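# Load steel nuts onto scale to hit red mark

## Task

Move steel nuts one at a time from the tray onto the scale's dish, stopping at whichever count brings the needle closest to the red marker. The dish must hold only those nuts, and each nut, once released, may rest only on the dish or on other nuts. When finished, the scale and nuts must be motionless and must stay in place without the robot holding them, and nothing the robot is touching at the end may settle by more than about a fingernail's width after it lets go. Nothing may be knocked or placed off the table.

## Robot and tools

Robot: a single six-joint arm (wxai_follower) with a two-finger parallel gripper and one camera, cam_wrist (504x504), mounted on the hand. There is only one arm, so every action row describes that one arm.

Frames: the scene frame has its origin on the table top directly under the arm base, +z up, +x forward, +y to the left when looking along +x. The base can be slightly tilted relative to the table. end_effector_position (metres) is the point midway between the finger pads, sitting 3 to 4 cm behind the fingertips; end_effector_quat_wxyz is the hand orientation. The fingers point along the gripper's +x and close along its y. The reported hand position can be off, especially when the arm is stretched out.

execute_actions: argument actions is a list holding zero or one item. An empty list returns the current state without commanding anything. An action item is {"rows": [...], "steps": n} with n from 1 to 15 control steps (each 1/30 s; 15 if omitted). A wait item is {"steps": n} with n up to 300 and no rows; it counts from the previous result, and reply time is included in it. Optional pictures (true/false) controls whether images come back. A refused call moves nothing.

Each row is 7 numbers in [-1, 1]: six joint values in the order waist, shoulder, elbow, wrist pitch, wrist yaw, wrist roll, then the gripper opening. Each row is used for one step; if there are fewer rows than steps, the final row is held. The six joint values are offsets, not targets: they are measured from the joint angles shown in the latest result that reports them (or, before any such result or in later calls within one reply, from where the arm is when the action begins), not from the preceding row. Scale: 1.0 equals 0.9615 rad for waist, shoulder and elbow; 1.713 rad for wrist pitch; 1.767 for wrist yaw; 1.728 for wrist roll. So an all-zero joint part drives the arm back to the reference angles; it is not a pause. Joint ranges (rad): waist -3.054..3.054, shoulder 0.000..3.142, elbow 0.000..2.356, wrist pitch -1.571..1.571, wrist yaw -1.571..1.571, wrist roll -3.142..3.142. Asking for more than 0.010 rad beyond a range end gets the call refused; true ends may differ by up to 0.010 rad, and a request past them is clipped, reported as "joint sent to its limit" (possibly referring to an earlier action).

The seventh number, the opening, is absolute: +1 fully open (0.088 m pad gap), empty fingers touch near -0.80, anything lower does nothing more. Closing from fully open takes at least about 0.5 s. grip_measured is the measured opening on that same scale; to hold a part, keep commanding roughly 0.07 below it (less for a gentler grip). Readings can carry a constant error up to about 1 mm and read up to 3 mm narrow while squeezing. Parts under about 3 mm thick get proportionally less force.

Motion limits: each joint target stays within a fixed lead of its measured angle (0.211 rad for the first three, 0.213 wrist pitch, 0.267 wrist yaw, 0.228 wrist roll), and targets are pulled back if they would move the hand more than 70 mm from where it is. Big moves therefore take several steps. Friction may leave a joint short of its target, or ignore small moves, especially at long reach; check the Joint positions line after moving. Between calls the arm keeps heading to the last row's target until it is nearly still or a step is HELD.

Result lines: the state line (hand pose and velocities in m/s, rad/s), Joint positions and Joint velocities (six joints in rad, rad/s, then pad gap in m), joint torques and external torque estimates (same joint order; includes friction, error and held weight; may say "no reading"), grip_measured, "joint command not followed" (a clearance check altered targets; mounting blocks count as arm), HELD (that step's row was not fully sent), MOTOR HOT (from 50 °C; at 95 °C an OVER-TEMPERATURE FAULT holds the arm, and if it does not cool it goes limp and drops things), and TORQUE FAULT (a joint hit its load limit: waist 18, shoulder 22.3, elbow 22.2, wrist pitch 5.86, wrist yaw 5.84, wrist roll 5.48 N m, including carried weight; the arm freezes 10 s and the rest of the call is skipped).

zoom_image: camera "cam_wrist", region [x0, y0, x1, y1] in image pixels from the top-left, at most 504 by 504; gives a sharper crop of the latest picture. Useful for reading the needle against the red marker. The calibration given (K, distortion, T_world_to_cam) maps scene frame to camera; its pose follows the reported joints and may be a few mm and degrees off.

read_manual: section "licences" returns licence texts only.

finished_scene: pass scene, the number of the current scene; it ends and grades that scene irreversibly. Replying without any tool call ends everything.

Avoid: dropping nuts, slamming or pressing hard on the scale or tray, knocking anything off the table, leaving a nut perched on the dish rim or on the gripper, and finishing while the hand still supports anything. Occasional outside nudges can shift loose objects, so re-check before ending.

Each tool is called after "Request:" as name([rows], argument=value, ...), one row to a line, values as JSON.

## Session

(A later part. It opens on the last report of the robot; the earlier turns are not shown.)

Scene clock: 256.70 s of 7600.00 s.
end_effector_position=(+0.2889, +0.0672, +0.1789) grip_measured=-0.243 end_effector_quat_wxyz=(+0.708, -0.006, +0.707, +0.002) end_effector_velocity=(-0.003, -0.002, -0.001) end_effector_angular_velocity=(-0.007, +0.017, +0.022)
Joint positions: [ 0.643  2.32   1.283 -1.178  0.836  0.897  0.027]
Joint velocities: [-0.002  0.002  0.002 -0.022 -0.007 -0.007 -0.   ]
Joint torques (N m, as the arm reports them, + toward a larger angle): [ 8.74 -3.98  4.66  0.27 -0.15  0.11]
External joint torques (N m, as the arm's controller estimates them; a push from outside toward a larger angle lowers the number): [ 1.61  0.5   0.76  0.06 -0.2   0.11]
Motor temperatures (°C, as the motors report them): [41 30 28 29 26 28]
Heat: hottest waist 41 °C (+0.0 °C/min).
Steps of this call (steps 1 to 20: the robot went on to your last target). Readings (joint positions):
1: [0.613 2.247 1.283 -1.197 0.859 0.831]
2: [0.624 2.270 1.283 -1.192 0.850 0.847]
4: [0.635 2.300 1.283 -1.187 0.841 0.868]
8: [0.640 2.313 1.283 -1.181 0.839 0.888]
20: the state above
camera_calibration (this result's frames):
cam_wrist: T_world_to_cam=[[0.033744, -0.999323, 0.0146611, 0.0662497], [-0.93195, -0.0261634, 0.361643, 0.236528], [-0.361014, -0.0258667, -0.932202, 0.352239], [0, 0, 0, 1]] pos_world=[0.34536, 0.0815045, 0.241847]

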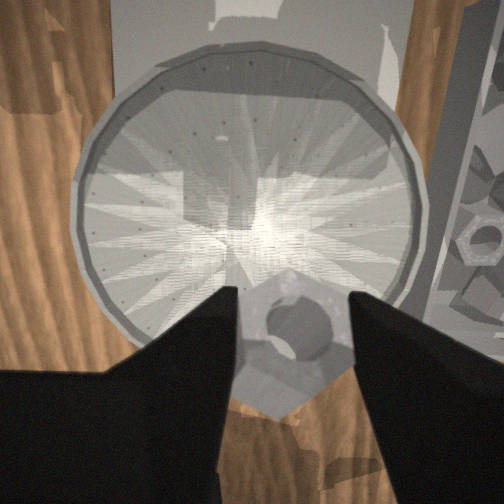

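Request:
execute_actions([
  {"rows":[[0,0.03,0.01,0.01,0,0,-0.32],[0,0.06,0.02,0.02,0,0,-0.32],[-0.01,0.09,0.03,0.04,0,0,-0.32],[-0.02,0.12,0.03,0.055,0.005,-0.01,-0.32],[-0.03,0.14,0.03,0.07,0.01,-0.02,-0.32],[-0.046,0.164,0.032,0.096,0.015,-0.028,-0.32]]},
], pictures=false)

Request:
execute_actions([
  {"steps":10},
])

Scene clock: 276.90 s of 7600.00 s.
end_effector_position=(+0.2944, +0.1041, +0.1430) grip_measured=-0.243 end_effector_quat_wxyz=(+0.706, -0.005, +0.708, -0.000) end_effector_velocity=(+0.013, +0.005, +0.000) end_effector_angular_velocity=(+0.018, -0.039, -0.032)
Joint positions: [ 0.6    2.466  1.306 -1.023  0.858  0.854  0.027]
Joint velocities: [-0.007  0.002  0.017  0.051  0.022 -0.022 -0.   ]
Joint torques (N m, as the arm reports them, + toward a larger angle): [ 8.71 -4.4   4.42  0.28  0.14 -0.15]
External joint torques (N m, as the arm's controller estimates them; a push from outside toward a larger angle lowers the number): [ 1.28  0.7   0.83  0.11  0.1  -0.15]
Motor temperatures (°C, as the motors report them): [43 30 29 29 26 28]
Heat: hottest waist 43 °C (+2.0 °C/min).
Steps of this call (steps 1 to 15: the robot went on to your last target; steps 16 to 591: nothing new was sent; steps 592 to 606: all 15 steps of this action). Readings (joint positions):
592: [0.643 2.323 1.283 -1.177 0.836 0.898]
593: [0.643 2.330 1.286 -1.172 0.836 0.898]
595: [0.641 2.359 1.296 -1.141 0.836 0.896]
599: [0.618 2.436 1.305 -1.060 0.848 0.869]
606: the state above

Scene clock: 277.23 s of 7600.00 s.
end_effector_position=(+0.2947, +0.1055, +0.1423) grip_measured=-0.243 end_effector_quat_wxyz=(+0.707, -0.005, +0.708, +0.000) end_effector_velocity=(-0.002, -0.001, -0.000) end_effector_angular_velocity=(+0.001, +0.011, +0.011)
Joint positions: [ 0.6    2.471  1.307 -1.017  0.859  0.851  0.027]
Joint velocities: [-0.002 -0.002 -0.002 -0.007 -0.007 -0.007 -0.   ]
Joint torques (N m, as the arm reports them, + toward a larger angle): [ 8.6  -4.47  4.56  0.21  0.19 -0.13]
External joint torques (N m, as the arm's controller estimates them; a push from outside toward a larger angle lowers the number): [ 1.09  0.71  0.91  0.01  0.15 -0.13]
Motor temperatures (°C, as the motors report them): [43 30 29 29 26 28]
Heat: hottest waist 43 °C (+2.0 °C/min).
Steps of this call (steps 1 to 10: the robot went on to your last target). Readings (joint positions):
1: [0.600 2.467 1.307 -1.021 0.858 0.853]
2: [0.600 2.468 1.307 -1.020 0.858 0.853]
4: [0.600 2.469 1.307 -1.019 0.858 0.852]
8: [0.600 2.471 1.307 -1.017 0.858 0.852]
10: the state above
camera_calibration (this result's frames):
cam_wrist: T_world_to_cam=[[0.0308448, -0.999406, 0.0154025, 0.105598], [-0.930848, -0.0231086, 0.364676, 0.255117], [-0.364103, -0.0255857, -0.931007, 0.321861], [0, 0, 0, 1]] pos_world=[0.351409, 0.119665, 0.204993]

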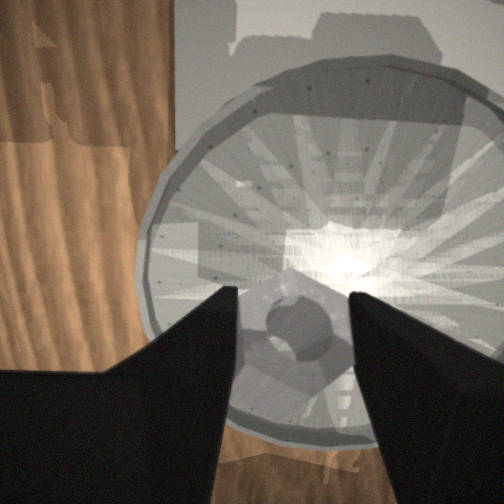

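Request:
execute_actions([
  {"rows":[[-0.01,0,-0.01,0.01,0.003,-0.005,-0.32],[-0.02,0,-0.02,0.02,0.006,-0.01,-0.32],[-0.02,0,-0.02,0.02,0.006,-0.01,-0.32],[-0.03,0,-0.03,0.03,0.009,-0.02,-0.32],[-0.03,0,-0.03,0.03,0.009,-0.02,-0.32],[-0.042,0,-0.045,0.042,0.012,-0.025,-0.32]]},
], pictures=false)

Request:
execute_actions([
  {"steps":10},
])

Scene clock: 285.77 s of 7600.00 s.
end_effector_position=(+0.2946, +0.1034, +0.1269) grip_measured=-0.243 end_effector_quat_wxyz=(+0.704, -0.003, +0.710, -0.002) end_effector_velocity=(-0.002, +0.002, -0.002) end_effector_angular_velocity=(+0.010, +0.002, -0.003)
Joint positions: [ 0.562  2.471  1.271 -0.95   0.876  0.813  0.027]
Joint velocities: [-0.002 -0.002 -0.012  0.022 -0.007 -0.007 -0.   ]
Joint torques (N m, as the arm reports them, + toward a larger angle): [ 8.53 -5.47  2.93  0.25  0.1  -0.07]
External joint torques (N m, as the arm's controller estimates them; a push from outside toward a larger angle lowers the number): [ 1.   -0.32 -0.54  0.05  0.07 -0.07]
Motor temperatures (°C, as the motors report them): [44 30 30 29 26 28]
Heat: hottest waist 44 °C (+3.0 °C/min).
Steps of this call (steps 1 to 15: the robot went on to your last target; steps 16 to 241: nothing new was sent; steps 242 to 256: all 15 steps of this action). Readings (joint positions):
242: [0.600 2.471 1.307 -1.014 0.859 0.850]
243: [0.598 2.471 1.306 -1.008 0.860 0.847]
245: [0.592 2.471 1.301 -0.993 0.864 0.839]
249: [0.572 2.471 1.282 -0.966 0.872 0.821]
256: the state above

Scene clock: 286.10 s of 7600.00 s.
end_effector_position=(+0.2944, +0.1036, +0.1267) grip_measured=-0.243 end_effector_quat_wxyz=(+0.705, -0.003, +0.710, -0.001) end_effector_velocity=(-0.004, -0.002, -0.001) end_effector_angular_velocity=(-0.008, +0.019, +0.027)
Joint positions: [ 0.562  2.471  1.27  -0.948  0.876  0.811  0.027]
Joint velocities: [-0.002  0.002 -0.002 -0.022 -0.007 -0.007 -0.   ]
Joint torques (N m, as the arm reports them, + toward a larger angle): [ 8.52 -5.48  3.    0.22  0.17 -0.01]
External joint torques (N m, as the arm's controller estimates them; a push from outside toward a larger angle lowers the number): [ 0.97 -0.31 -0.5   0.02  0.13 -0.01]
Motor temperatures (°C, as the motors report them): [44 30 30 29 26 28]
Heat: hottest waist 44 °C (+4.1 °C/min).
Steps of this call (steps 1 to 10: the robot went on to your last target). Readings (joint positions):
1: [0.562 2.471 1.271 -0.950 0.876 0.812]
2: [0.562 2.471 1.270 -0.949 0.876 0.812]
4: [0.562 2.471 1.270 -0.948 0.876 0.811]
8: [0.562 2.471 1.270 -0.948 0.876 0.811]
10: the state above
camera_calibration (this result's frames):
cam_wrist: T_world_to_cam=[[0.0259485, -0.999553, 0.0148323, 0.10546], [-0.928932, -0.018628, 0.369781, 0.258803], [-0.369339, -0.0233735, -0.929001, 0.308271], [0, 0, 0, 1]] pos_world=[0.35153, 0.11744, 0.189119]

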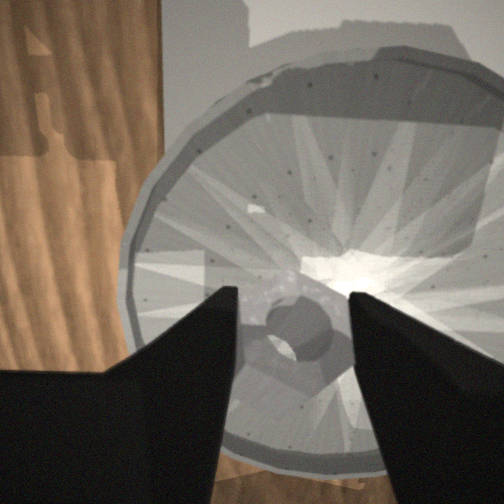

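Request:
execute_actions([
  {"rows":[[-0.022,0.003,-0.028,0.022,0.006,-0.012,-0.32]]},
])

Scene clock: 292.80 s of 7600.00 s.
end_effector_position=(+0.2929, +0.1024, +0.1186) grip_measured=-0.243 end_effector_quat_wxyz=(+0.703, -0.002, +0.712, -0.002) end_effector_velocity=(-0.002, -0.003, -0.001) end_effector_angular_velocity=(-0.011, +0.002, +0.030)
Joint positions: [ 0.542  2.471  1.249 -0.913  0.883  0.793  0.027]
Joint velocities: [-0.002 -0.002 -0.007 -0.007  0.007 -0.022 -0.   ]
Joint torques (N m, as the arm reports them, + toward a larger angle): [ 8.51 -4.89  2.91  0.28  0.15 -0.01]
External joint torques (N m, as the arm's controller estimates them; a push from outside toward a larger angle lowers the number): [ 0.97  0.22 -0.45  0.1   0.11 -0.01]
Motor temperatures (°C, as the motors report them): [44 30 29 29 26 28]
Heat: hottest waist 44 °C (+4.0 °C/min).
Steps of this call (steps 1 to 15: the robot went on to your last target; steps 16 to 186: nothing new was sent; steps 187 to 201: all 15 steps of this action). Readings (joint positions):
187: [0.561 2.471 1.266 -0.940 0.878 0.807]
188: [0.558 2.471 1.263 -0.933 0.879 0.804]
190: [0.551 2.471 1.257 -0.924 0.881 0.799]
194: [0.543 2.471 1.250 -0.917 0.882 0.795]
201: the state above
camera_calibration (this result's frames):
cam_wrist: T_world_to_cam=[[0.0232065, -0.999616, 0.0151418, 0.105185], [-0.926951, -0.0158415, 0.374848, 0.258959], [-0.374464, -0.0227346, -0.926963, 0.301409], [0, 0, 0, 1]] pos_world=[0.350468, 0.116099, 0.180732]

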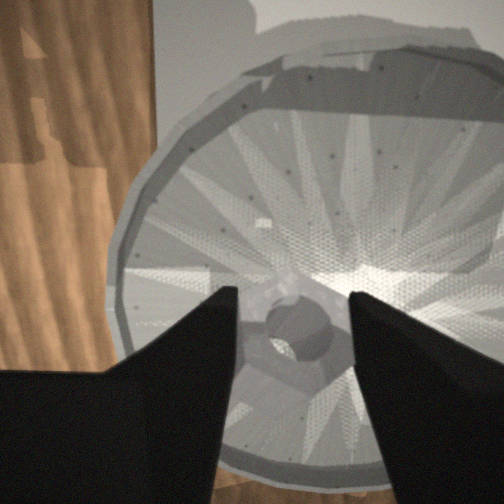

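Request:
execute_actions([
  {"rows":[[-0.022,0.007,-0.023,0.022,0.006,-0.012,-0.32]]},
])

Scene clock: 295.93 s of 7600.00 s.
end_effector_position=(+0.2933, +0.1029, +0.1145) grip_measured=-0.243 end_effector_quat_wxyz=(+0.705, -0.002, +0.709, -0.002) end_effector_velocity=(-0.001, -0.000, -0.000) end_effector_angular_velocity=(+0.008, +0.004, +0.000)
Joint positions: [ 0.534  2.471  1.235 -0.882  0.89   0.775  0.027]
Joint velocities: [-0.002 -0.007 -0.007  0.007 -0.007 -0.007 -0.   ]
Joint torques (N m, as the arm reports them, + toward a larger angle): [ 7.65 -4.4   2.62  0.51  0.12 -0.08]
External joint torques (N m, as the arm's controller estimates them; a push from outside toward a larger angle lowers the number): [ 0.11  0.71 -0.69  0.31  0.09 -0.08]
Motor temperatures (°C, as the motors report them): [44 30 29 29 26 28]
Heat: hottest waist 44 °C (+4.0 °C/min).
Steps of this call (steps 1 to 15: the robot went on to your last target; steps 16 to 79: nothing new was sent; steps 80 to 94: all 15 steps of this action). Readings (joint positions):
80: [0.542 2.471 1.246 -0.906 0.884 0.789]
81: [0.539 2.471 1.243 -0.899 0.886 0.786]
83: [0.535 2.471 1.240 -0.891 0.887 0.781]
87: [0.534 2.471 1.237 -0.885 0.889 0.777]
94: the state above
camera_calibration (this result's frames):
cam_wrist: T_world_to_cam=[[0.0225446, -0.999657, 0.0133284, 0.106176], [-0.929277, -0.016037, 0.369037, 0.262266], [-0.368696, -0.0207056, -0.929319, 0.296061], [0, 0, 0, 1]] pos_world=[0.350481, 0.116476, 0.176934]

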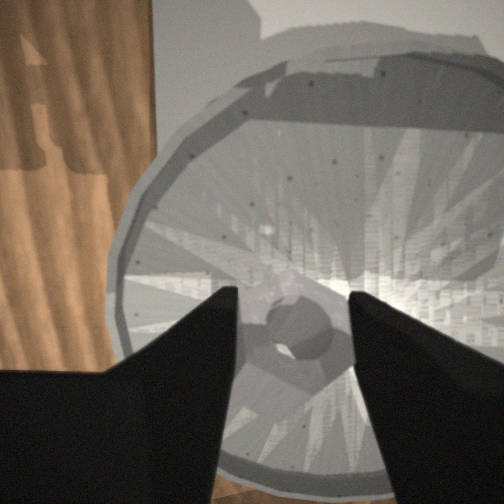

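Request:
execute_actions([
  {"rows":[[0,0,0,0,0,0,-0.2],[0,0,0,0,0,0,-0.12],[0,0,0,0,0,0,-0.05],[0,0,0,0,0,0,-0.02],[0,0,0,0,0,0,-0.02],[0,0,0,0,0,0,-0.02],[0,0,0,0,0,0,-0.02],[0.02,0,0.02,-0.02,-0.005,0.01,-0.02],[0.04,0,0.04,-0.04,-0.01,0.02,-0.02],[0.06,0,0.06,-0.06,-0.015,0.03,-0.02],[0.08,-0.02,0.08,-0.08,-0.02,0.03,-0.02],[0.1,-0.06,0.09,-0.08,-0.025,0.03,-0.02],[0.13,-0.12,0.1,-0.07,-0.03,0.03,-0.02],[0.16,-0.2,0.1,-0.06,-0.04,0.03,-0.02],[0.2,-0.36,0.1,-0.04,-0.05,0.03,-0.02]]},
], pictures=false)

Request:
execute_actions([
  {"steps":30},
])

Scene clock: 307.90 s of 7600.00 s.
end_effector_position=(+0.3041, +0.1043, +0.1625) grip_measured=-0.030 end_effector_quat_wxyz=(+0.726, +0.024, +0.687, +0.015) end_effector_velocity=(+0.135, -0.038, +0.398) end_effector_angular_velocity=(+0.793, -0.828, -0.510)
Joint positions: [ 0.629  2.399  1.291 -0.973  0.844  0.814  0.038]
Joint velocities: [ 0.632 -0.984  0.125 -0.007 -0.227  0.051  0.003]
Joint torques (N m, as the arm reports them, + toward a larger angle): [ 9.14 -8.73  5.08  0.43  0.02  0.13]
External joint torques (N m, as the arm's controller estimates them; a push from outside toward a larger angle lowers the number): [ 1.56 -2.58  0.57 -0.05 -0.08  0.13]
Motor temperatures (°C, as the motors report them): [44 30 29 29 26 28]
Heat: hottest waist 44 °C (+3.0 °C/min).
Steps of this call (steps 1 to 15: the robot went on to your last target; steps 16 to 344: nothing new was sent; steps 345 to 359: all 15 steps of this action). Readings (joint positions):
345: [0.534 2.471 1.235 -0.881 0.890 0.774]
346: [0.534 2.471 1.235 -0.881 0.890 0.774]
348: [0.535 2.471 1.235 -0.881 0.892 0.774]
352: [0.535 2.471 1.236 -0.885 0.892 0.776]
359: the state above

Scene clock: 308.90 s of 7600.00 s.
end_effector_position=(+0.3418, +0.0717, +0.2578) grip_measured=-0.022 end_effector_quat_wxyz=(+0.778, +0.170, +0.604, +0.025) end_effector_velocity=(+0.001, -0.002, -0.003) end_effector_angular_velocity=(-0.003, +0.003, -0.015)
Joint positions: [ 0.726  2.13   1.337 -0.953  0.806  0.824  0.038]
Joint velocities: [-0.007 -0.002 -0.007  0.007  0.007  0.007 -0.   ]
Joint torques (N m, as the arm reports them, + toward a larger angle): [ 8.28 -4.89  3.88  0.79 -0.11  0.08]
External joint torques (N m, as the arm's controller estimates them; a push from outside toward a larger angle lowers the number): [ 1.27 -1.08 -0.74  0.03 -0.12  0.1 ]
Motor temperatures (°C, as the motors report them): [44 30 29 29 26 28]
Heat: hottest waist 44 °C (+3.0 °C/min).
Steps of this call (steps 1 to 30: the robot went on to your last target). Readings (joint positions):
1: [0.650 2.363 1.296 -0.971 0.837 0.816]
2: [0.669 2.323 1.302 -0.966 0.831 0.818]
4: [0.699 2.241 1.316 -0.959 0.821 0.820]
8: [0.723 2.142 1.338 -0.953 0.816 0.823]
30: the state above
The arm was judged still, so your last target was given up. Only a new action makes it travel on or press farther. Fingers that are still opening or closing keep moving.
camera_calibration (this result's frames):
cam_wrist: T_world_to_cam=[[-0.147668, -0.947989, -0.281978, 0.202601], [-0.984448, 0.11345, 0.134132, 0.324066], [-0.0951652, 0.297399, -0.949998, 0.33554], [0, 0, 0, 1]] pos_world=[0.380876, 0.0555092, 0.332424]

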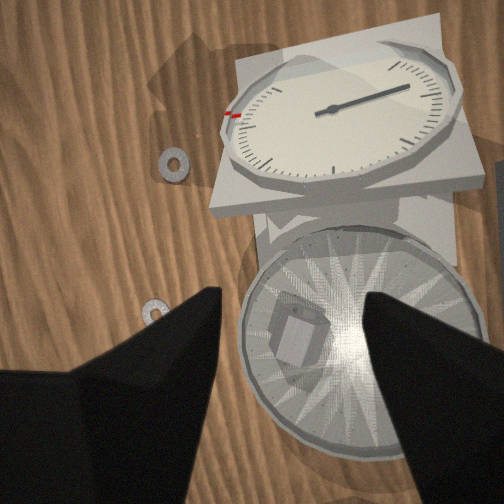

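Request:
execute_actions([
  {"rows":[[-0.1,-0.2,-0.1,0,0.05,-0.1,0.5],[-0.1,-0.2,-0.1,0,0.05,-0.1,0.5],[-0.15,-0.3,-0.2,0,0.1,-0.2,0.8],[-0.15,-0.3,-0.2,0,0.1,-0.2,0.8],[-0.2,-0.44,-0.25,0,0.1,-0.2,0.8],[-0.25,-0.44,-0.3,0,0.1,-0.3,0.8],[-0.3,-0.44,-0.3,0,0.1,-0.3,0.8],[-0.52,-0.44,-0.368,-0.004,0.105,-0.326,0.8]]},
], pictures=false)

Request:
execute_actions([
  {"steps":25},
])

Scene clock: 355.13 s of 7600.00 s.
end_effector_position=(+0.2975, -0.0952, +0.1396) grip_measured=+0.780 end_effector_quat_wxyz=(+0.725, +0.017, +0.689, -0.002) end_effector_velocity=(-0.114, -0.114, -0.167) end_effector_angular_velocity=(-0.153, +0.568, +0.142)
Joint positions: [ 0.279  1.734  1.013 -0.958  0.982  0.307  0.077]
Joint velocities: [-0.632 -0.168 -0.266 -0.022  0.051 -0.388  0.008]
Joint torques (N m, as the arm reports them, + toward a larger angle): [ 8.41 -4.15  3.31  0.09  0.07 -0.03]
External joint torques (N m, as the arm's controller estimates them; a push from outside toward a larger angle lowers the number): [ 0.97 -0.85 -0.47 -0.35  0.13 -0.02]
Motor temperatures (°C, as the motors report them): [45 31 30 30 26 28]
Heat: hottest waist 45 °C (+1.0 °C/min).
Steps of this call (steps 1 to 1372: nothing new was sent; steps 1373 to 1387: all 15 steps of this action). Readings (joint positions):
1373: [0.722 2.107 1.324 -0.942 0.813 0.792]
1374: [0.710 2.080 1.302 -0.947 0.826 0.757]
1376: [0.668 2.001 1.249 -0.951 0.883 0.671]
1380: [0.548 1.833 1.144 -0.951 0.944 0.507]
1387: the state above

Scene clock: 355.97 s of 7600.00 s.
end_effector_position=(+0.2883, -0.1055, +0.1281) grip_measured=+0.798 end_effector_quat_wxyz=(+0.711, +0.007, +0.703, -0.000) end_effector_velocity=(-0.003, +0.002, -0.001) end_effector_angular_velocity=(+0.020, +0.011, +0.027)
Joint positions: [ 0.231  1.712  0.99  -0.958  0.987  0.264  0.078]
Joint velocities: [-0.002 -0.002 -0.002 -0.007 -0.022 -0.022 -0.   ]
Joint torques (N m, as the arm reports them, + toward a larger angle): [ 6.38 -3.79  2.65  0.    0.14 -0.05]
External joint torques (N m, as the arm's controller estimates them; a push from outside toward a larger angle lowers the number): [ 0.51 -0.66 -0.44 -0.22  0.14 -0.05]
Motor temperatures (°C, as the motors report them): [45 31 30 30 26 28]
Heat: hottest waist 45 °C (+1.0 °C/min).
Steps of this call (steps 1 to 25: the robot went on to your last target). Readings (joint positions):
1: [0.263 1.730 1.006 -0.958 0.983 0.296]
2: [0.253 1.726 1.001 -0.958 0.984 0.289]
4: [0.244 1.719 0.997 -0.958 0.985 0.278]
8: [0.236 1.714 0.993 -0.958 0.987 0.268]
25: the state above
camera_calibration (this result's frames):
cam_wrist: T_world_to_cam=[[0.0126884, -0.999919, -0.000604318, -0.0976498], [-0.935985, -0.0120897, 0.351833, 0.253737], [-0.351812, -0.00389855, -0.936063, 0.300301], [0, 0, 0, 1]] pos_world=[0.344383, -0.0934035, 0.191768]

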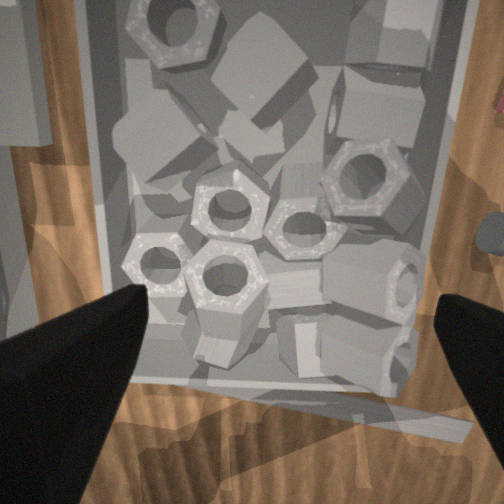

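Request:
execute_actions([
  {"rows":[[-0.03,0.03,-0.08,0.09,0.004,-0.278,0.0],[-0.03,0.03,-0.08,0.09,0.004,-0.278,0.0],[-0.03,0.03,-0.08,0.09,0.004,-0.278,0.0],[-0.05,0.04,-0.12,0.13,0.004,-0.278,0.0],[-0.079,0.044,-0.172,0.18,0.005,-0.278,0.0]]},
], pictures=false)

Request:
execute_actions([
  {"steps":12},
])

Scene clock: 373.37 s of 7600.00 s.
end_effector_position=(+0.2770, -0.0818, +0.0892) grip_measured=+0.016 end_effector_quat_wxyz=(+0.702, -0.113, +0.693, +0.117) end_effector_velocity=(-0.005, +0.006, -0.006) end_effector_angular_velocity=(+0.021, +0.000, +0.114)
Joint positions: [ 0.161  1.748  0.836 -0.661  0.992 -0.2    0.04 ]
Joint velocities: [-0.012 -0.007 -0.037  0.051 -0.022 -0.139 -0.006]
Joint torques (N m, as the arm reports them, + toward a larger angle): [ 6.1  -2.76  2.14  0.28  0.14 -0.12]
External joint torques (N m, as the arm's controller estimates them; a push from outside toward a larger angle lowers the number): [ 0.34  0.49 -0.44  0.07  0.17 -0.12]
Motor temperatures (°C, as the motors report them): [43 31 29 29 26 28]
Heat: hottest waist 43 °C (-1.0 °C/min).
Steps of this call (steps 1 to 15: the robot went on to your last target; steps 16 to 507: nothing new was sent; steps 508 to 522: all 15 steps of this action). Readings (joint positions):
508: [0.228 1.712 0.979 -0.929 0.990 0.217]
509: [0.224 1.713 0.968 -0.897 0.991 0.164]
511: [0.213 1.722 0.940 -0.844 0.991 0.058]
515: [0.175 1.743 0.863 -0.720 0.991 -0.118]
522: the state above

Scene clock: 373.77 s of 7600.00 s.
end_effector_position=(+0.2765, -0.0813, +0.0883) grip_measured=+0.003 end_effector_quat_wxyz=(+0.702, -0.116, +0.692, +0.120) end_effector_velocity=(-0.001, +0.000, +0.001) end_effector_angular_velocity=(+0.007, +0.000, +0.011)
Joint positions: [ 0.159  1.748  0.831 -0.652  0.992 -0.214  0.039]
Joint velocities: [ 0.002 -0.007 -0.002 -0.007 -0.007 -0.007 -0.   ]
Joint torques (N m, as the arm reports them, + toward a larger angle): [ 6.46 -2.7   2.31  0.28  0.09 -0.09]
External joint torques (N m, as the arm's controller estimates them; a push from outside toward a larger angle lowers the number): [ 0.7   0.61 -0.31  0.08  0.12 -0.09]
Motor temperatures (°C, as the motors report them): [43 31 29 29 26 28]
Heat: hottest waist 43 °C (-1.0 °C/min).
Steps of this call (steps 1 to 12: the robot went on to your last target). Readings (joint positions):
1: [0.161 1.748 0.835 -0.659 0.992 -0.204]
2: [0.160 1.748 0.834 -0.658 0.992 -0.206]
4: [0.160 1.748 0.832 -0.655 0.992 -0.210]
8: [0.159 1.748 0.831 -0.653 0.992 -0.213]
12: the state above
camera_calibration (this result's frames):
cam_wrist: T_world_to_cam=[[0.351272, -0.936259, 0.00521984, -0.162217], [-0.877991, -0.327464, 0.349142, 0.215558], [-0.325178, -0.127227, -0.937055, 0.241677], [0, 0, 0, 1]] pos_world=[0.324827, -0.0505417, 0.152051]

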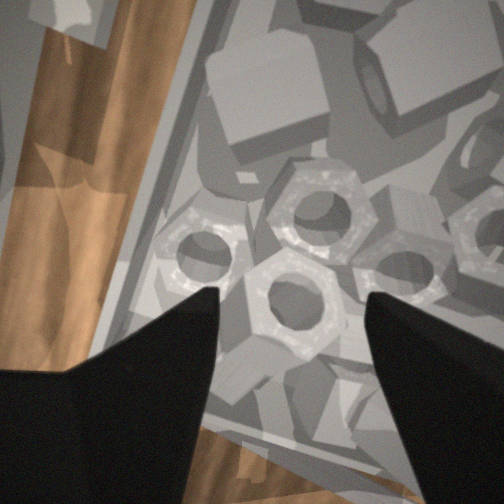

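Request:
execute_actions([
  {"rows":[[-0.01,-0.03,-0.03,0.01,0,-0.06,-0.06],[-0.02,-0.03,-0.04,0.02,0,-0.07,-0.06],[-0.03,-0.03,-0.05,0.035,0,-0.08,-0.06],[-0.04,-0.03,-0.058,0.05,0,-0.09,-0.06],[-0.05,-0.03,-0.066,0.06,0,-0.1,-0.06],[-0.06,-0.03,-0.075,0.075,0,-0.115,-0.06],[-0.07,-0.03,-0.084,0.09,0,-0.125,-0.06],[-0.083,-0.031,-0.094,0.104,0.003,-0.137,-0.06]]},
], pictures=false)

Request:
execute_actions([
  {"steps":10},
])

Scene clock: 384.70 s of 7600.00 s.
end_effector_position=(+0.2683, -0.0835, +0.0688) grip_measured=-0.056 end_effector_quat_wxyz=(+0.696, -0.152, +0.684, +0.154) end_effector_velocity=(-0.003, +0.002, -0.004) end_effector_angular_velocity=(+0.005, -0.013, +0.039)
Joint positions: [ 0.094  1.725  0.749 -0.488  0.992 -0.438  0.036]
Joint velocities: [-0.012 -0.012 -0.037  0.066 -0.007 -0.081 -0.001]
Joint torques (N m, as the arm reports them, + toward a larger angle): [ 5.26 -3.85  2.07  0.37  0.22 -0.09]
External joint torques (N m, as the arm's controller estimates them; a push from outside toward a larger angle lowers the number): [-0.25 -0.57 -0.24  0.15  0.26 -0.09]
Motor temperatures (°C, as the motors report them): [42 30 29 29 26 28]
Heat: hottest waist 42 °C (-2.0 °C/min).
Steps of this call (steps 1 to 30: the robot went on to your last target; steps 31 to 313: nothing new was sent; steps 314 to 328: all 15 steps of this action). Readings (joint positions):
314: [0.159 1.747 0.828 -0.648 0.992 -0.232]
315: [0.157 1.743 0.823 -0.642 0.992 -0.256]
317: [0.148 1.734 0.807 -0.619 0.992 -0.299]
321: [0.115 1.728 0.774 -0.545 0.992 -0.381]
328: the state above

Scene clock: 385.03 s of 7600.00 s.
end_effector_position=(+0.2682, -0.0833, +0.0681) grip_measured=-0.057 end_effector_quat_wxyz=(+0.697, -0.153, +0.684, +0.155) end_effector_velocity=(-0.002, -0.001, -0.001) end_effector_angular_velocity=(+0.007, +0.007, -0.009)
Joint positions: [ 0.092  1.724  0.745 -0.478  0.991 -0.447  0.036]
Joint velocities: [-0.007 -0.007 -0.002 -0.007 -0.007  0.007 -0.   ]
Joint torques (N m, as the arm reports them, + toward a larger angle): [ 5.02 -4.09  1.78  0.33  0.18 -0.14]
External joint torques (N m, as the arm's controller estimates them; a push from outside toward a larger angle lowers the number): [-0.43 -0.78 -0.5   0.13  0.21 -0.15]
Motor temperatures (°C, as the motors report them): [42 30 29 29 26 28]
Heat: hottest waist 42 °C (-2.0 °C/min).
Steps of this call (steps 1 to 10: the robot went on to your last target). Readings (joint positions):
1: [0.093 1.724 0.748 -0.485 0.991 -0.440]
2: [0.093 1.724 0.747 -0.483 0.991 -0.442]
4: [0.093 1.724 0.746 -0.481 0.991 -0.444]
8: [0.092 1.724 0.746 -0.479 0.991 -0.446]
10: the state above
camera_calibration (this result's frames):
cam_wrist: T_world_to_cam=[[0.445303, -0.895314, 0.0108527, -0.183295], [-0.841888, -0.414542, 0.345513, 0.198021], [-0.304844, -0.162995, -0.938351, 0.211514], [0, 0, 0, 1]] pos_world=[0.312812, -0.0475425, 0.132044]

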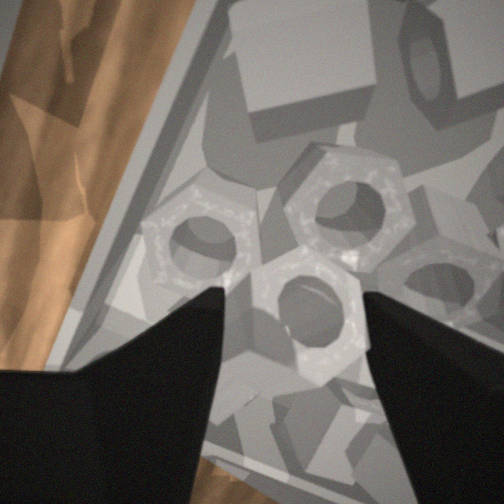

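Request:
execute_actions([
  {"rows":[[-0.012,0,-0.004,0.01,0,0,-0.1],[-0.012,0,-0.004,0.01,0,0,-0.14],[-0.012,0,-0.004,0.01,0,0,-0.18],[-0.012,0,-0.004,0.01,0,0,-0.22],[-0.012,0,-0.004,0.01,0,0,-0.26],[-0.012,0,-0.004,0.01,0,0,-0.32]]},
])

Scene clock: 391.17 s of 7600.00 s.
end_effector_position=(+0.2687, -0.0824, +0.0680) grip_measured=-0.195 end_effector_quat_wxyz=(+0.698, -0.151, +0.682, +0.155) end_effector_velocity=(-0.004, +0.001, -0.001) end_effector_angular_velocity=(+0.007, +0.014, +0.025)
Joint positions: [ 0.092  1.724  0.743 -0.472  0.987 -0.448  0.029]
Joint velocities: [-0.002 -0.002 -0.002 -0.022 -0.007 -0.007 -0.   ]
Joint torques (N m, as the arm reports them, + toward a larger angle): [ 5.26 -3.3   2.43  0.88  0.16  0.08]
External joint torques (N m, as the arm's controller estimates them; a push from outside toward a larger angle lowers the number): [-0.22  0.    0.17  0.68  0.2   0.08]
Motor temperatures (°C, as the motors report them): [41 30 28 29 26 28]
Heat: hottest waist 41 °C (-3.0 °C/min).
Steps of this call (steps 1 to 15: the robot went on to your last target; steps 16 to 169: nothing new was sent; steps 170 to 184: all 15 steps of this action). Readings (joint positions):
170: [0.092 1.724 0.745 -0.476 0.990 -0.448]
171: [0.091 1.724 0.744 -0.475 0.989 -0.448]
173: [0.091 1.724 0.744 -0.473 0.987 -0.448]
177: [0.092 1.724 0.743 -0.472 0.987 -0.448]
184: the state above
camera_calibration (this result's frames):
cam_wrist: T_world_to_cam=[[0.442133, -0.896907, 0.00871667, -0.181825], [-0.844386, -0.412926, 0.341327, 0.199879], [-0.302539, -0.158272, -0.939904, 0.211598], [0, 0, 0, 1]] pos_world=[0.313182, -0.0470545, 0.132242]

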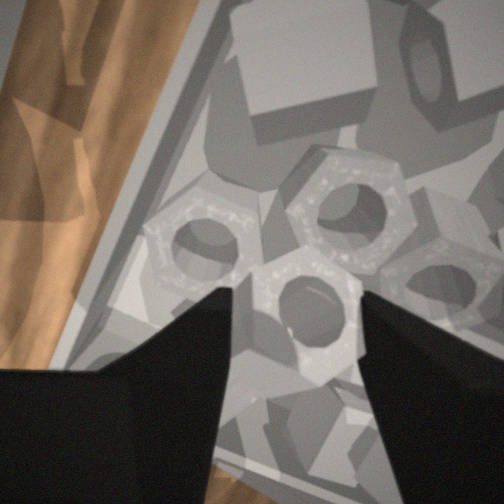

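Skewed grip; test lift 1.5 cm.

Request:
execute_actions([
  {"rows":[[0.01,0,0.01,-0.012,0,0.01,-0.32],[0.02,0,0.018,-0.025,0,0.02,-0.32],[0.03,0,0.026,-0.04,0,0.03,-0.32],[0.04,0,0.035,-0.052,0,0.04,-0.32],[0.052,0,0.045,-0.068,0,0.05,-0.32]]},
])

Scene clock: 397.07 s of 7600.00 s.
end_effector_position=(+0.2694, -0.0811, +0.0811) grip_measured=-0.195 end_effector_quat_wxyz=(+0.697, -0.152, +0.683, +0.157) end_effector_velocity=(-0.001, +0.001, +0.004) end_effector_angular_velocity=(+0.008, -0.003, -0.005)
Joint positions: [ 0.137  1.724  0.779 -0.581  0.989 -0.367  0.029]
Joint velocities: [ 0.012 -0.007  0.002 -0.022 -0.007  0.022 -0.   ]
Joint torques (N m, as the arm reports them, + toward a larger angle): [ 6.68 -3.09  3.35 -0.1  -0.08  0.14]
External joint torques (N m, as the arm's controller estimates them; a push from outside toward a larger angle lowers the number): [ 1.1   0.09  0.83 -0.32 -0.03  0.14]
Motor temperatures (°C, as the motors report them): [41 30 28 29 26 28]
Heat: hottest waist 41 °C (-4.1 °C/min).
Steps of this call (steps 1 to 15: the robot went on to your last target; steps 16 to 162: nothing new was sent; steps 163 to 177: all 15 steps of this action). Readings (joint positions):
163: [0.093 1.724 0.743 -0.472 0.987 -0.446]
164: [0.096 1.724 0.744 -0.478 0.989 -0.440]
166: [0.102 1.724 0.752 -0.505 0.989 -0.419]
170: [0.128 1.724 0.771 -0.557 0.989 -0.382]
177: the state above
camera_calibration (this result's frames):
cam_wrist: T_world_to_cam=[[0.447242, -0.894396, 0.00553333, -0.182019], [-0.840904, -0.41837, 0.343287, 0.195014], [-0.30472, -0.158186, -0.939214, 0.224836], [0, 0, 0, 1]] pos_world=[0.313906, -0.0456433, 0.145231]

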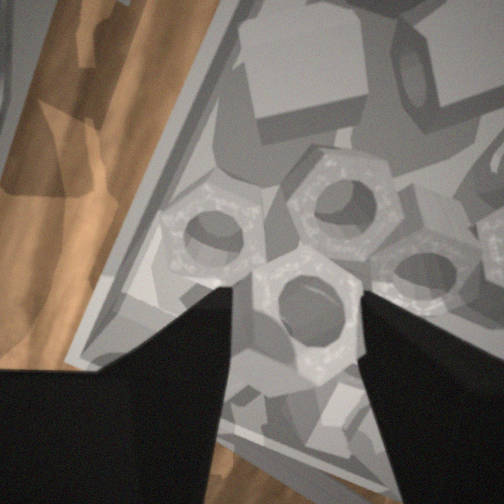

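Request:
execute_actions([
  {"rows":[[0.02,0,0.02,-0.025,0,0.03,-0.32],[0.04,0,0.04,-0.05,0,0.06,-0.32],[0.06,0,0.06,-0.075,0,0.09,-0.32],[0.08,0,0.08,-0.1,0,0.12,-0.32],[0.1,0,0.1,-0.125,0,0.15,-0.32],[0.12,0,0.12,-0.15,0,0.18,-0.32],[0.14,0.01,0.14,-0.175,0,0.21,-0.32],[0.16,0.01,0.16,-0.2,-0.005,0.24,-0.32],[0.18,0.01,0.18,-0.225,-0.005,0.27,-0.32],[0.2,0.02,0.2,-0.25,-0.01,0.3,-0.32],[0.22,0.02,0.22,-0.275,-0.01,0.33,-0.32],[0.24,0.02,0.24,-0.3,-0.015,0.36,-0.32],[0.26,0.03,0.26,-0.325,-0.015,0.39,-0.32],[0.28,0.03,0.28,-0.35,-0.02,0.42,-0.32]]},
], pictures=false)

Request:
execute_actions([
  {"steps":12},
])

Scene clock: 415.80 s of 7600.00 s.
end_effector_position=(+0.2802, -0.0840, +0.1537) grip_measured=-0.195 end_effector_quat_wxyz=(+0.717, -0.070, +0.689, +0.077) end_effector_velocity=(+0.011, +0.004, +0.158) end_effector_angular_velocity=(+0.062, -0.070, -0.448)
Joint positions: [ 0.358  1.741  0.996 -1.073  0.969  0.23   0.029]
Joint velocities: [ 0.476  0.061  0.432 -0.886 -0.125  1.136  0.   ]
Joint torques (N m, as the arm reports them, + toward a larger angle): [ 6.37 -2.2   4.08 -0.13 -0.12  0.09]
External joint torques (N m, as the arm's controller estimates them; a push from outside toward a larger angle lowers the number): [ 0.95  0.31  0.93 -0.27 -0.12  0.07]
Motor temperatures (°C, as the motors report them): [41 30 29 29 26 28]
Heat: hottest waist 41 °C (-4.0 °C/min).
Steps of this call (steps 1 to 15: the robot went on to your last target; steps 16 to 547: nothing new was sent; steps 548 to 562: all 15 steps of this action). Readings (joint positions):
548: [0.139 1.724 0.782 -0.592 0.989 -0.355]
549: [0.144 1.724 0.787 -0.609 0.989 -0.335]
551: [0.164 1.724 0.806 -0.660 0.989 -0.274]
555: [0.229 1.724 0.870 -0.797 0.989 -0.105]
562: the state above

Scene clock: 416.20 s of 7600.00 s.
end_effector_position=(+0.2792, -0.0856, +0.1686) grip_measured=-0.195 end_effector_quat_wxyz=(+0.718, -0.054, +0.691, +0.061) end_effector_velocity=(-0.001, +0.002, +0.005) end_effector_angular_velocity=(+0.019, +0.004, -0.009)
Joint positions: [ 0.402  1.748  1.039 -1.174  0.958  0.352  0.029]
Joint velocities: [ 0.012 -0.002  0.012 -0.022 -0.022  0.022  0.   ]
Joint torques (N m, as the arm reports them, + toward a larger angle): [ 7.15 -1.85  3.98 -0.02 -0.1   0.04]
External joint torques (N m, as the arm's controller estimates them; a push from outside toward a larger angle lowers the number): [ 1.33  0.68  0.55 -0.27 -0.11  0.04]
Motor temperatures (°C, as the motors report them): [41 30 29 29 26 28]
Heat: hottest waist 41 °C (-4.1 °C/min).
Steps of this call (steps 1 to 12: the robot went on to your last target). Readings (joint positions):
1: [0.372 1.742 1.008 -1.098 0.966 0.261]
2: [0.382 1.743 1.017 -1.117 0.964 0.283]
4: [0.393 1.744 1.029 -1.143 0.961 0.315]
8: [0.399 1.747 1.037 -1.167 0.959 0.343]
12: the state above
camera_calibration (this result's frames):
cam_wrist: T_world_to_cam=[[0.184739, -0.982782, 0.00321177, -0.124767], [-0.928915, -0.173544, 0.327107, 0.219597], [-0.320918, -0.063413, -0.944982, 0.322941], [0, 0, 0, 1]] pos_world=[0.330674, -0.0640303, 0.233743]

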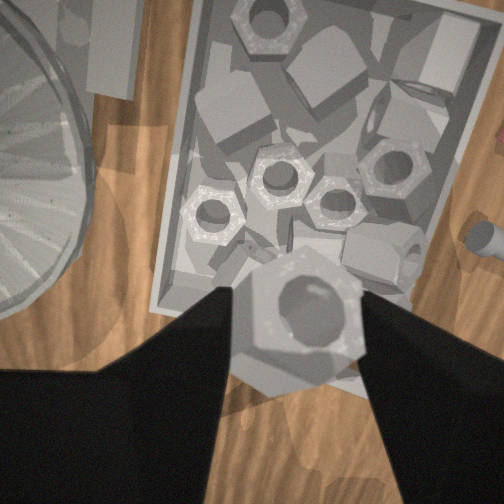

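Request:
execute_actions([
  {"rows":[[0.03,0.04,0.03,0,-0.005,0.02,-0.32],[0.05,0.09,0.06,0,-0.01,0.04,-0.32],[0.075,0.14,0.09,0,-0.015,0.06,-0.32],[0.1,0.19,0.12,0,-0.02,0.08,-0.32],[0.12,0.24,0.15,0,-0.025,0.1,-0.32],[0.14,0.29,0.18,0,-0.03,0.12,-0.32],[0.155,0.34,0.21,0,-0.035,0.14,-0.32],[0.17,0.39,0.24,0,-0.04,0.16,-0.32],[0.18,0.44,0.27,0,-0.045,0.18,-0.32],[0.19,0.49,0.3,0,-0.05,0.2,-0.32],[0.195,0.54,0.33,0,-0.054,0.22,-0.32],[0.195,0.6,0.36,0,-0.054,0.24,-0.32],[0.195,0.66,0.39,0,-0.054,0.26,-0.32],[0.195,0.72,0.425,0,-0.054,0.27,-0.32],[0.195,0.776,0.458,0.009,-0.054,0.282,-0.32]]},
], pictures=false)

Request:
execute_actions([
  {"steps":25},
])

Scene clock: 430.00 s of 7600.00 s.
end_effector_position=(+0.3250, +0.0513, +0.1826) grip_measured=-0.195 end_effector_quat_wxyz=(+0.718, -0.006, +0.696, +0.020) end_effector_velocity=(+0.071, +0.327, -0.103) end_effector_angular_velocity=(-0.119, +0.202, -0.421)
Joint positions: [ 0.58   2.295  1.375 -1.174  0.875  0.745  0.029]
Joint velocities: [ 0.076  1.399  0.867  0.095 -0.081  0.799 -0.   ]
Joint torques (N m, as the arm reports them, + toward a larger angle): [ 9.09 -3.73  4.48  0.41 -0.13  0.15]
External joint torques (N m, as the arm's controller estimates them; a push from outside toward a larger angle lowers the number): [ 1.85  0.57  0.77  0.09 -0.17  0.14]
Motor temperatures (°C, as the motors report them): [42 30 29 29 26 28]
Heat: hottest waist 42 °C (-1.0 °C/min).
Steps of this call (steps 1 to 30: the robot went on to your last target; steps 31 to 399: nothing new was sent; steps 400 to 414: all 15 steps of this action). Readings (joint positions):
400: [0.405 1.753 1.044 -1.180 0.957 0.362]
401: [0.410 1.765 1.052 -1.181 0.956 0.375]
403: [0.433 1.814 1.085 -1.181 0.948 0.414]
407: [0.506 1.974 1.182 -1.178 0.918 0.526]
414: the state above

Scene clock: 430.83 s of 7600.00 s.
end_effector_position=(+0.3256, +0.0955, +0.1613) grip_measured=-0.195 end_effector_quat_wxyz=(+0.705, -0.007, +0.709, +0.000) end_effector_velocity=(-0.000, +0.001, -0.001) end_effector_angular_velocity=(+0.008, +0.004, -0.014)
Joint positions: [ 0.586  2.487  1.472 -1.161  0.865  0.837  0.029]
Joint velocities: [-0.002 -0.002 -0.002  0.007 -0.007  0.007  0.   ]
Joint torques (N m, as the arm reports them, + toward a larger angle): [ 9.9  -4.84  4.23  0.21 -0.06  0.13]
External joint torques (N m, as the arm's controller estimates them; a push from outside toward a larger angle lowers the number): [ 1.81  0.55  0.46  0.   -0.1   0.13]
Motor temperatures (°C, as the motors report them): [42 30 29 29 26 28]
Heat: hottest waist 42 °C (-1.0 °C/min).
Steps of this call (steps 1 to 25: the robot went on to your last target). Readings (joint positions):
1: [0.582 2.340 1.401 -1.168 0.874 0.767]
2: [0.583 2.379 1.421 -1.162 0.873 0.784]
4: [0.585 2.433 1.441 -1.161 0.867 0.806]
8: [0.585 2.475 1.456 -1.161 0.865 0.826]
25: the state above
camera_calibration (this result's frames):
cam_wrist: T_world_to_cam=[[0.0336814, -0.999274, 0.0177984, 0.0930908], [-0.928892, -0.0247273, 0.369525, 0.275429], [-0.368817, -0.0289789, -0.92905, 0.352126], [0, 0, 0, 1]] pos_world=[0.382579, 0.110038, 0.223708]

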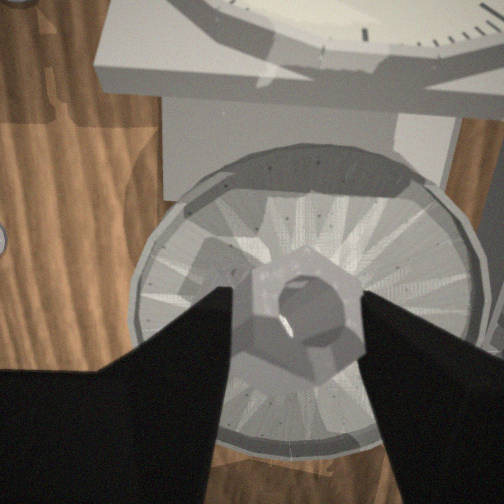

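Request:
execute_actions([
  {"rows":[[-0.02,0.015,0.03,0,0.005,-0.01,-0.32],[-0.025,0.015,0.04,0,0.006,-0.015,-0.32],[-0.035,0.017,0.03,0.01,0.01,-0.02,-0.32],[-0.045,0.019,0.02,0.02,0.012,-0.03,-0.32],[-0.055,0.02,0.01,0.032,0.015,-0.04,-0.32],[-0.065,0.022,0,0.044,0.018,-0.045,-0.32],[-0.075,0.024,-0.01,0.056,0.02,-0.055,-0.32],[-0.085,0.025,-0.02,0.068,0.024,-0.06,-0.32],[-0.095,0.027,-0.032,0.08,0.027,-0.07,-0.32],[-0.104,0.029,-0.043,0.092,0.03,-0.077,-0.32],[-0.113,0.03,-0.054,0.104,0.033,-0.084,-0.32]]},
], pictures=false)

Request:
execute_actions([
  {"steps":12},
])

Scene clock: 442.37 s of 7600.00 s.
end_effector_position=(+0.3369, +0.0928, +0.1207) grip_measured=-0.195 end_effector_quat_wxyz=(+0.701, -0.008, +0.713, -0.000) end_effector_velocity=(-0.017, +0.004, -0.052) end_effector_angular_velocity=(-0.029, +0.047, +0.067)
Joint positions: [ 0.482  2.509  1.434 -1.006  0.913  0.708  0.029]
Joint velocities: [-0.09   0.046 -0.11   0.168  0.037 -0.125 -0.   ]
Joint torques (N m, as the arm reports them, + toward a larger angle): [10.39 -5.14  3.16  0.24  0.19 -0.13]
External joint torques (N m, as the arm's controller estimates them; a push from outside toward a larger angle lowers the number): [ 1.48  0.68 -0.44  0.01  0.15 -0.13]
Motor temperatures (°C, as the motors report them): [45 30 30 29 26 28]
Heat: hottest waist 45 °C (+3.0 °C/min).
Steps of this call (steps 1 to 15: the robot went on to your last target; steps 16 to 331: nothing new was sent; steps 332 to 346: all 15 steps of this action). Readings (joint positions):
332: [0.585 2.488 1.475 -1.161 0.865 0.836]
333: [0.583 2.490 1.480 -1.161 0.865 0.832]
335: [0.573 2.493 1.486 -1.152 0.870 0.817]
339: [0.538 2.496 1.481 -1.098 0.888 0.772]
346: the state above

Scene clock: 442.77 s of 7600.00 s.
end_effector_position=(+0.3373, +0.0938, +0.1183) grip_measured=-0.195 end_effector_quat_wxyz=(+0.703, -0.009, +0.711, +0.001) end_effector_velocity=(-0.003, +0.001, -0.001) end_effector_angular_velocity=(+0.014, +0.020, +0.026)
Joint positions: [ 0.479  2.51   1.426 -0.986  0.919  0.695  0.029]
Joint velocities: [-0.002 -0.002 -0.002 -0.007 -0.022 -0.022  0.   ]
Joint torques (N m, as the arm reports them, + toward a larger angle): [ 9.74 -4.98  3.01  0.23  0.2  -0.05]
External joint torques (N m, as the arm's controller estimates them; a push from outside toward a larger angle lowers the number): [ 1.33  0.54 -0.33  0.05  0.17 -0.05]
Motor temperatures (°C, as the motors report them): [45 30 30 29 26 28]
Heat: hottest waist 45 °C (+3.0 °C/min).
Steps of this call (steps 1 to 12: the robot went on to your last target). Readings (joint positions):
1: [0.480 2.510 1.431 -1.001 0.915 0.704]
2: [0.479 2.510 1.429 -0.998 0.915 0.702]
4: [0.479 2.510 1.428 -0.992 0.917 0.698]
8: [0.479 2.510 1.427 -0.988 0.919 0.695]
12: the state above
camera_calibration (this result's frames):
cam_wrist: T_world_to_cam=[[0.0367628, -0.999129, 0.0197467, 0.0903938], [-0.926844, -0.0267016, 0.374495, 0.3011], [-0.373641, -0.0320696, -0.927019, 0.318078], [0, 0, 0, 1]] pos_world=[0.394597, 0.108556, 0.180319]

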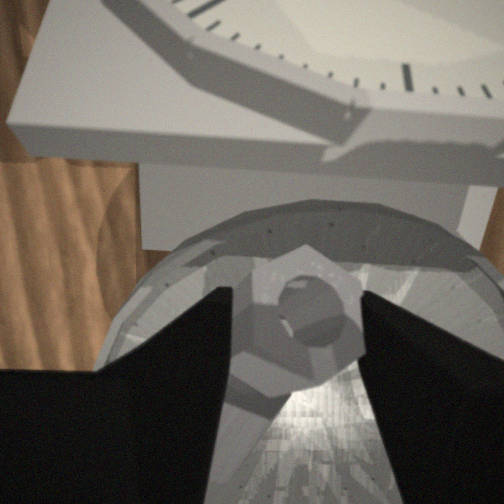

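Request:
execute_actions([
  {"rows":[[-0.015,0.004,-0.018,0.017,0.005,-0.01,-0.32]],"steps":12},
], pictures=false)

Scene clock: 448.67 s of 7600.00 s.
end_effector_position=(+0.3376, +0.0940, +0.1142) grip_measured=-0.195 end_effector_quat_wxyz=(+0.703, -0.008, +0.711, +0.001) end_effector_velocity=(-0.002, +0.003, -0.002) end_effector_angular_velocity=(+0.018, +0.015, +0.004)
Joint positions: [ 0.47   2.51   1.416 -0.961  0.923  0.68   0.029]
Joint velocities: [-0.002  0.002 -0.002  0.007 -0.022 -0.007 -0.   ]
Joint torques (N m, as the arm reports them, + toward a larger angle): [ 9.32 -5.22  2.82  0.32  0.24 -0.08]
External joint torques (N m, as the arm's controller estimates them; a push from outside toward a larger angle lowers the number): [ 0.91  0.2  -0.47  0.12  0.21 -0.08]
Motor temperatures (°C, as the motors report them): [46 30 30 29 26 28]
Heat: hottest waist 46 °C (+5.0 °C/min).
Steps of this call (steps 1 to 30: the robot went on to your last target; steps 31 to 165: nothing new was sent; steps 166 to 177: all 12 steps of this action). Readings (joint positions):
166: [0.478 2.510 1.424 -0.981 0.920 0.691]
167: [0.477 2.510 1.422 -0.975 0.921 0.689]
169: [0.472 2.510 1.419 -0.969 0.922 0.685]
173: [0.470 2.510 1.417 -0.963 0.922 0.681]
177: the state above

Request:
execute_actions([
  {"rows":[[0,0,0,0,0,0,-0.18],[0,0,0,0,0,0,-0.1],[0,0,0,0,0,0,-0.03],[0,0,0,0,0,0,0.02],[0,0,0,0,0,0,0.02],[0,0,0,0,0,0,0.02],[0,0,0,0,0,0,0.02],[0.02,0,0.02,-0.02,-0.005,0.01,0.02],[0.04,-0.01,0.04,-0.045,-0.01,0.02,0.02],[0.06,-0.01,0.06,-0.07,-0.015,0.03,0.02],[0.08,-0.02,0.07,-0.09,-0.02,0.05,0.02],[0.09,-0.05,0.07,-0.11,-0.02,0.08,0.02],[0.09,-0.12,0.04,-0.12,-0.02,0.15,0.02],[0.08,-0.22,0,-0.13,-0.02,0.25,0.02],[0.03,-0.45,-0.17,-0.13,0,0.5,0.02]]},
], pictures=false)

Request:
execute_actions([
  {"steps":22},
])

Scene clock: 464.43 s of 7600.00 s.
end_effector_position=(+0.3302, +0.0765, +0.1532) grip_measured=+0.009 end_effector_quat_wxyz=(+0.707, +0.032, +0.705, -0.039) end_effector_velocity=(-0.121, -0.312, +0.146) end_effector_angular_velocity=(-0.006, -0.246, -1.598)
Joint positions: [ 0.542  2.424  1.417 -1.112  0.895  0.882  0.039]
Joint velocities: [ 0.115 -1.404 -1.136 -0.139  0.11   1.56   0.003]
Joint torques (N m, as the arm reports them, + toward a larger angle): [ 5.31 -8.68  1.25 -1.3   0.3   0.14]
External joint torques (N m, as the arm's controller estimates them; a push from outside toward a larger angle lowers the number): [ 0.72 -4.92 -0.04 -0.31  0.22  0.13]
Motor temperatures (°C, as the motors report them): [48 31 29 29 26 28]
Heat: hottest waist 48 °C (+7.1 °C/min).
Steps of this call (steps 1 to 15: the robot went on to your last target; steps 16 to 458: nothing new was sent; steps 459 to 473: all 15 steps of this action). Readings (joint positions):
459: [0.470 2.510 1.415 -0.961 0.924 0.680]
460: [0.470 2.510 1.415 -0.961 0.924 0.680]
462: [0.470 2.510 1.415 -0.961 0.924 0.680]
466: [0.471 2.510 1.417 -0.965 0.924 0.682]
473: the state above

Scene clock: 465.17 s of 7600.00 s.
end_effector_position=(+0.3202, -0.0111, +0.1803) grip_measured=+0.017 end_effector_quat_wxyz=(+0.652, +0.308, +0.631, -0.287) end_effector_velocity=(-0.002, -0.002, +0.000) end_effector_angular_velocity=(+0.006, +0.008, -0.036)
Joint positions: [ 0.501  2.083  1.26  -1.181  0.921  1.537  0.04 ]
Joint velocities: [-0.002 -0.007 -0.002 -0.007 -0.007  0.037  0.   ]
Joint torques (N m, as the arm reports them, + toward a larger angle): [ 8.24 -4.57  3.15 -0.11  0.15  0.05]
External joint torques (N m, as the arm's controller estimates them; a push from outside toward a larger angle lowers the number): [ 1.06 -0.85 -0.5  -0.36  0.08  0.05]
Motor temperatures (°C, as the motors report them): [48 31 29 29 26 28]
Heat: hottest waist 48 °C (+7.1 °C/min).
Steps of this call (steps 1 to 22: the robot went on to your last target). Readings (joint positions):
1: [0.542 2.373 1.381 -1.133 0.900 0.935]
2: [0.536 2.318 1.349 -1.153 0.905 0.987]
4: [0.517 2.222 1.308 -1.164 0.911 1.093]
8: [0.501 2.111 1.283 -1.175 0.921 1.304]
22: the state above
camera_calibration (this result's frames):
cam_wrist: T_world_to_cam=[[-0.748104, -0.66286, -0.0309468, 0.24924], [-0.629581, 0.694263, 0.348751, 0.176703], [-0.209688, 0.280385, -0.936704, 0.318566], [0, 0, 0, 1]] pos_world=[0.364505, -0.0467885, 0.24449]

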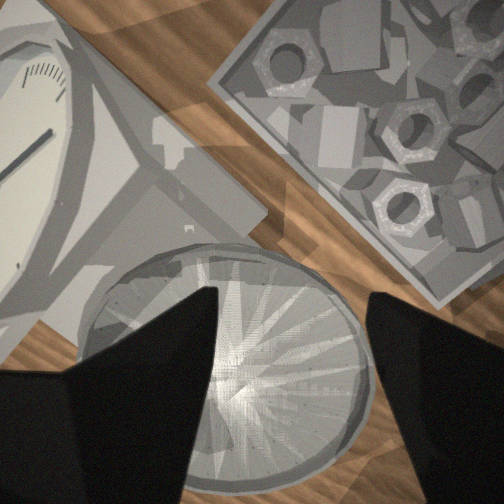

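Request:
execute_actions([
  {"rows":[[-0.03,-0.04,-0.03,0.02,0.005,-0.01,-0.02],[-0.06,-0.08,-0.06,0.04,0.01,-0.02,-0.02],[-0.09,-0.12,-0.09,0.06,0.015,-0.03,-0.02],[-0.12,-0.16,-0.115,0.08,0.02,-0.04,-0.02],[-0.15,-0.2,-0.14,0.1,0.025,-0.05,-0.02],[-0.18,-0.23,-0.165,0.125,0.03,-0.06,-0.02],[-0.21,-0.25,-0.19,0.15,0.035,-0.07,-0.02],[-0.24,-0.27,-0.215,0.175,0.04,-0.08,-0.02],[-0.27,-0.27,-0.24,0.2,0.043,-0.09,-0.02],[-0.3,-0.27,-0.265,0.23,0.043,-0.1,-0.02],[-0.335,-0.27,-0.29,0.26,0.043,-0.11,-0.02],[-0.369,-0.272,-0.319,0.287,0.043,-0.118,-0.02]]},
], pictures=false)

Request:
execute_actions([
  {"steps":18},
])

Scene clock: 474.10 s of 7600.00 s.
end_effector_position=(+0.3087, -0.0812, +0.0997) grip_measured=-0.017 end_effector_quat_wxyz=(+0.586, +0.405, +0.582, -0.392) end_effector_velocity=(-0.093, -0.008, -0.150) end_effector_angular_velocity=(-0.028, +0.305, -0.096)
Joint positions: [ 0.183  1.838  0.994 -0.757  0.989  1.358  0.038]
Joint velocities: [-0.418 -0.002 -0.398  0.476 -0.007 -0.198 -0.   ]
Joint torques (N m, as the arm reports them, + toward a larger angle): [ 8.42 -5.11  2.91  0.4   0.24 -0.07]
External joint torques (N m, as the arm's controller estimates them; a push from outside toward a larger angle lowers the number): [ 0.86 -0.9  -0.44  0.05  0.19 -0.06]
Motor temperatures (°C, as the motors report them): [48 31 29 29 26 28]
Heat: hottest waist 48 °C (+7.1 °C/min).
Steps of this call (steps 1 to 30: the robot went on to your last target; steps 31 to 253: nothing new was sent; steps 254 to 268: all 15 steps of this action). Readings (joint positions):
254: [0.500 2.079 1.257 -1.177 0.921 1.540]
255: [0.495 2.068 1.247 -1.162 0.922 1.532]
257: [0.468 2.028 1.214 -1.122 0.930 1.510]
261: [0.364 1.909 1.134 -1.000 0.963 1.453]
268: the state above

Scene clock: 474.70 s of 7600.00 s.
end_effector_position=(+0.3054, -0.0837, +0.0898) grip_measured=-0.018 end_effector_quat_wxyz=(+0.580, +0.411, +0.577, -0.402) end_effector_velocity=(+0.000, +0.002, +0.000) end_effector_angular_velocity=(+0.022, -0.002, +0.011)
Joint positions: [ 0.152  1.827  0.96  -0.693  0.993  1.336  0.038]
Joint velocities: [-0.002 -0.007 -0.002  0.007 -0.022 -0.022 -0.   ]
Joint torques (N m, as the arm reports them, + toward a larger angle): [ 7.23 -4.67  2.31  0.29  0.17 -0.06]
External joint torques (N m, as the arm's controller estimates them; a push from outside toward a larger angle lowers the number): [ 0.83 -0.98 -0.37  0.09  0.12 -0.06]
Motor temperatures (°C, as the motors report them): [47 31 29 29 26 28]
Heat: hottest waist 47 °C (+6.0 °C/min).
Steps of this call (steps 1 to 18: the robot went on to your last target). Readings (joint positions):
1: [0.171 1.838 0.983 -0.743 0.989 1.353]
2: [0.165 1.837 0.975 -0.731 0.990 1.348]
4: [0.159 1.834 0.968 -0.714 0.991 1.343]
8: [0.155 1.828 0.964 -0.699 0.993 1.338]
18: the state above
camera_calibration (this result's frames):
cam_wrist: T_world_to_cam=[[-0.932853, -0.360221, -0.00509686, 0.26668], [-0.337, 0.86754, 0.365794, 0.172938], [-0.127345, 0.34295, -0.930682, 0.230532], [0, 0, 0, 1]] pos_world=[0.336411, -0.133028, 0.152652]

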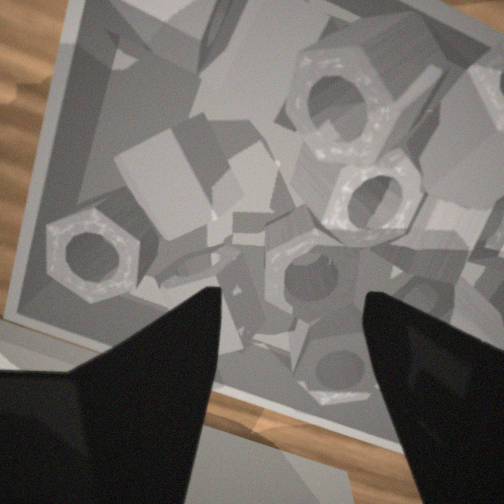

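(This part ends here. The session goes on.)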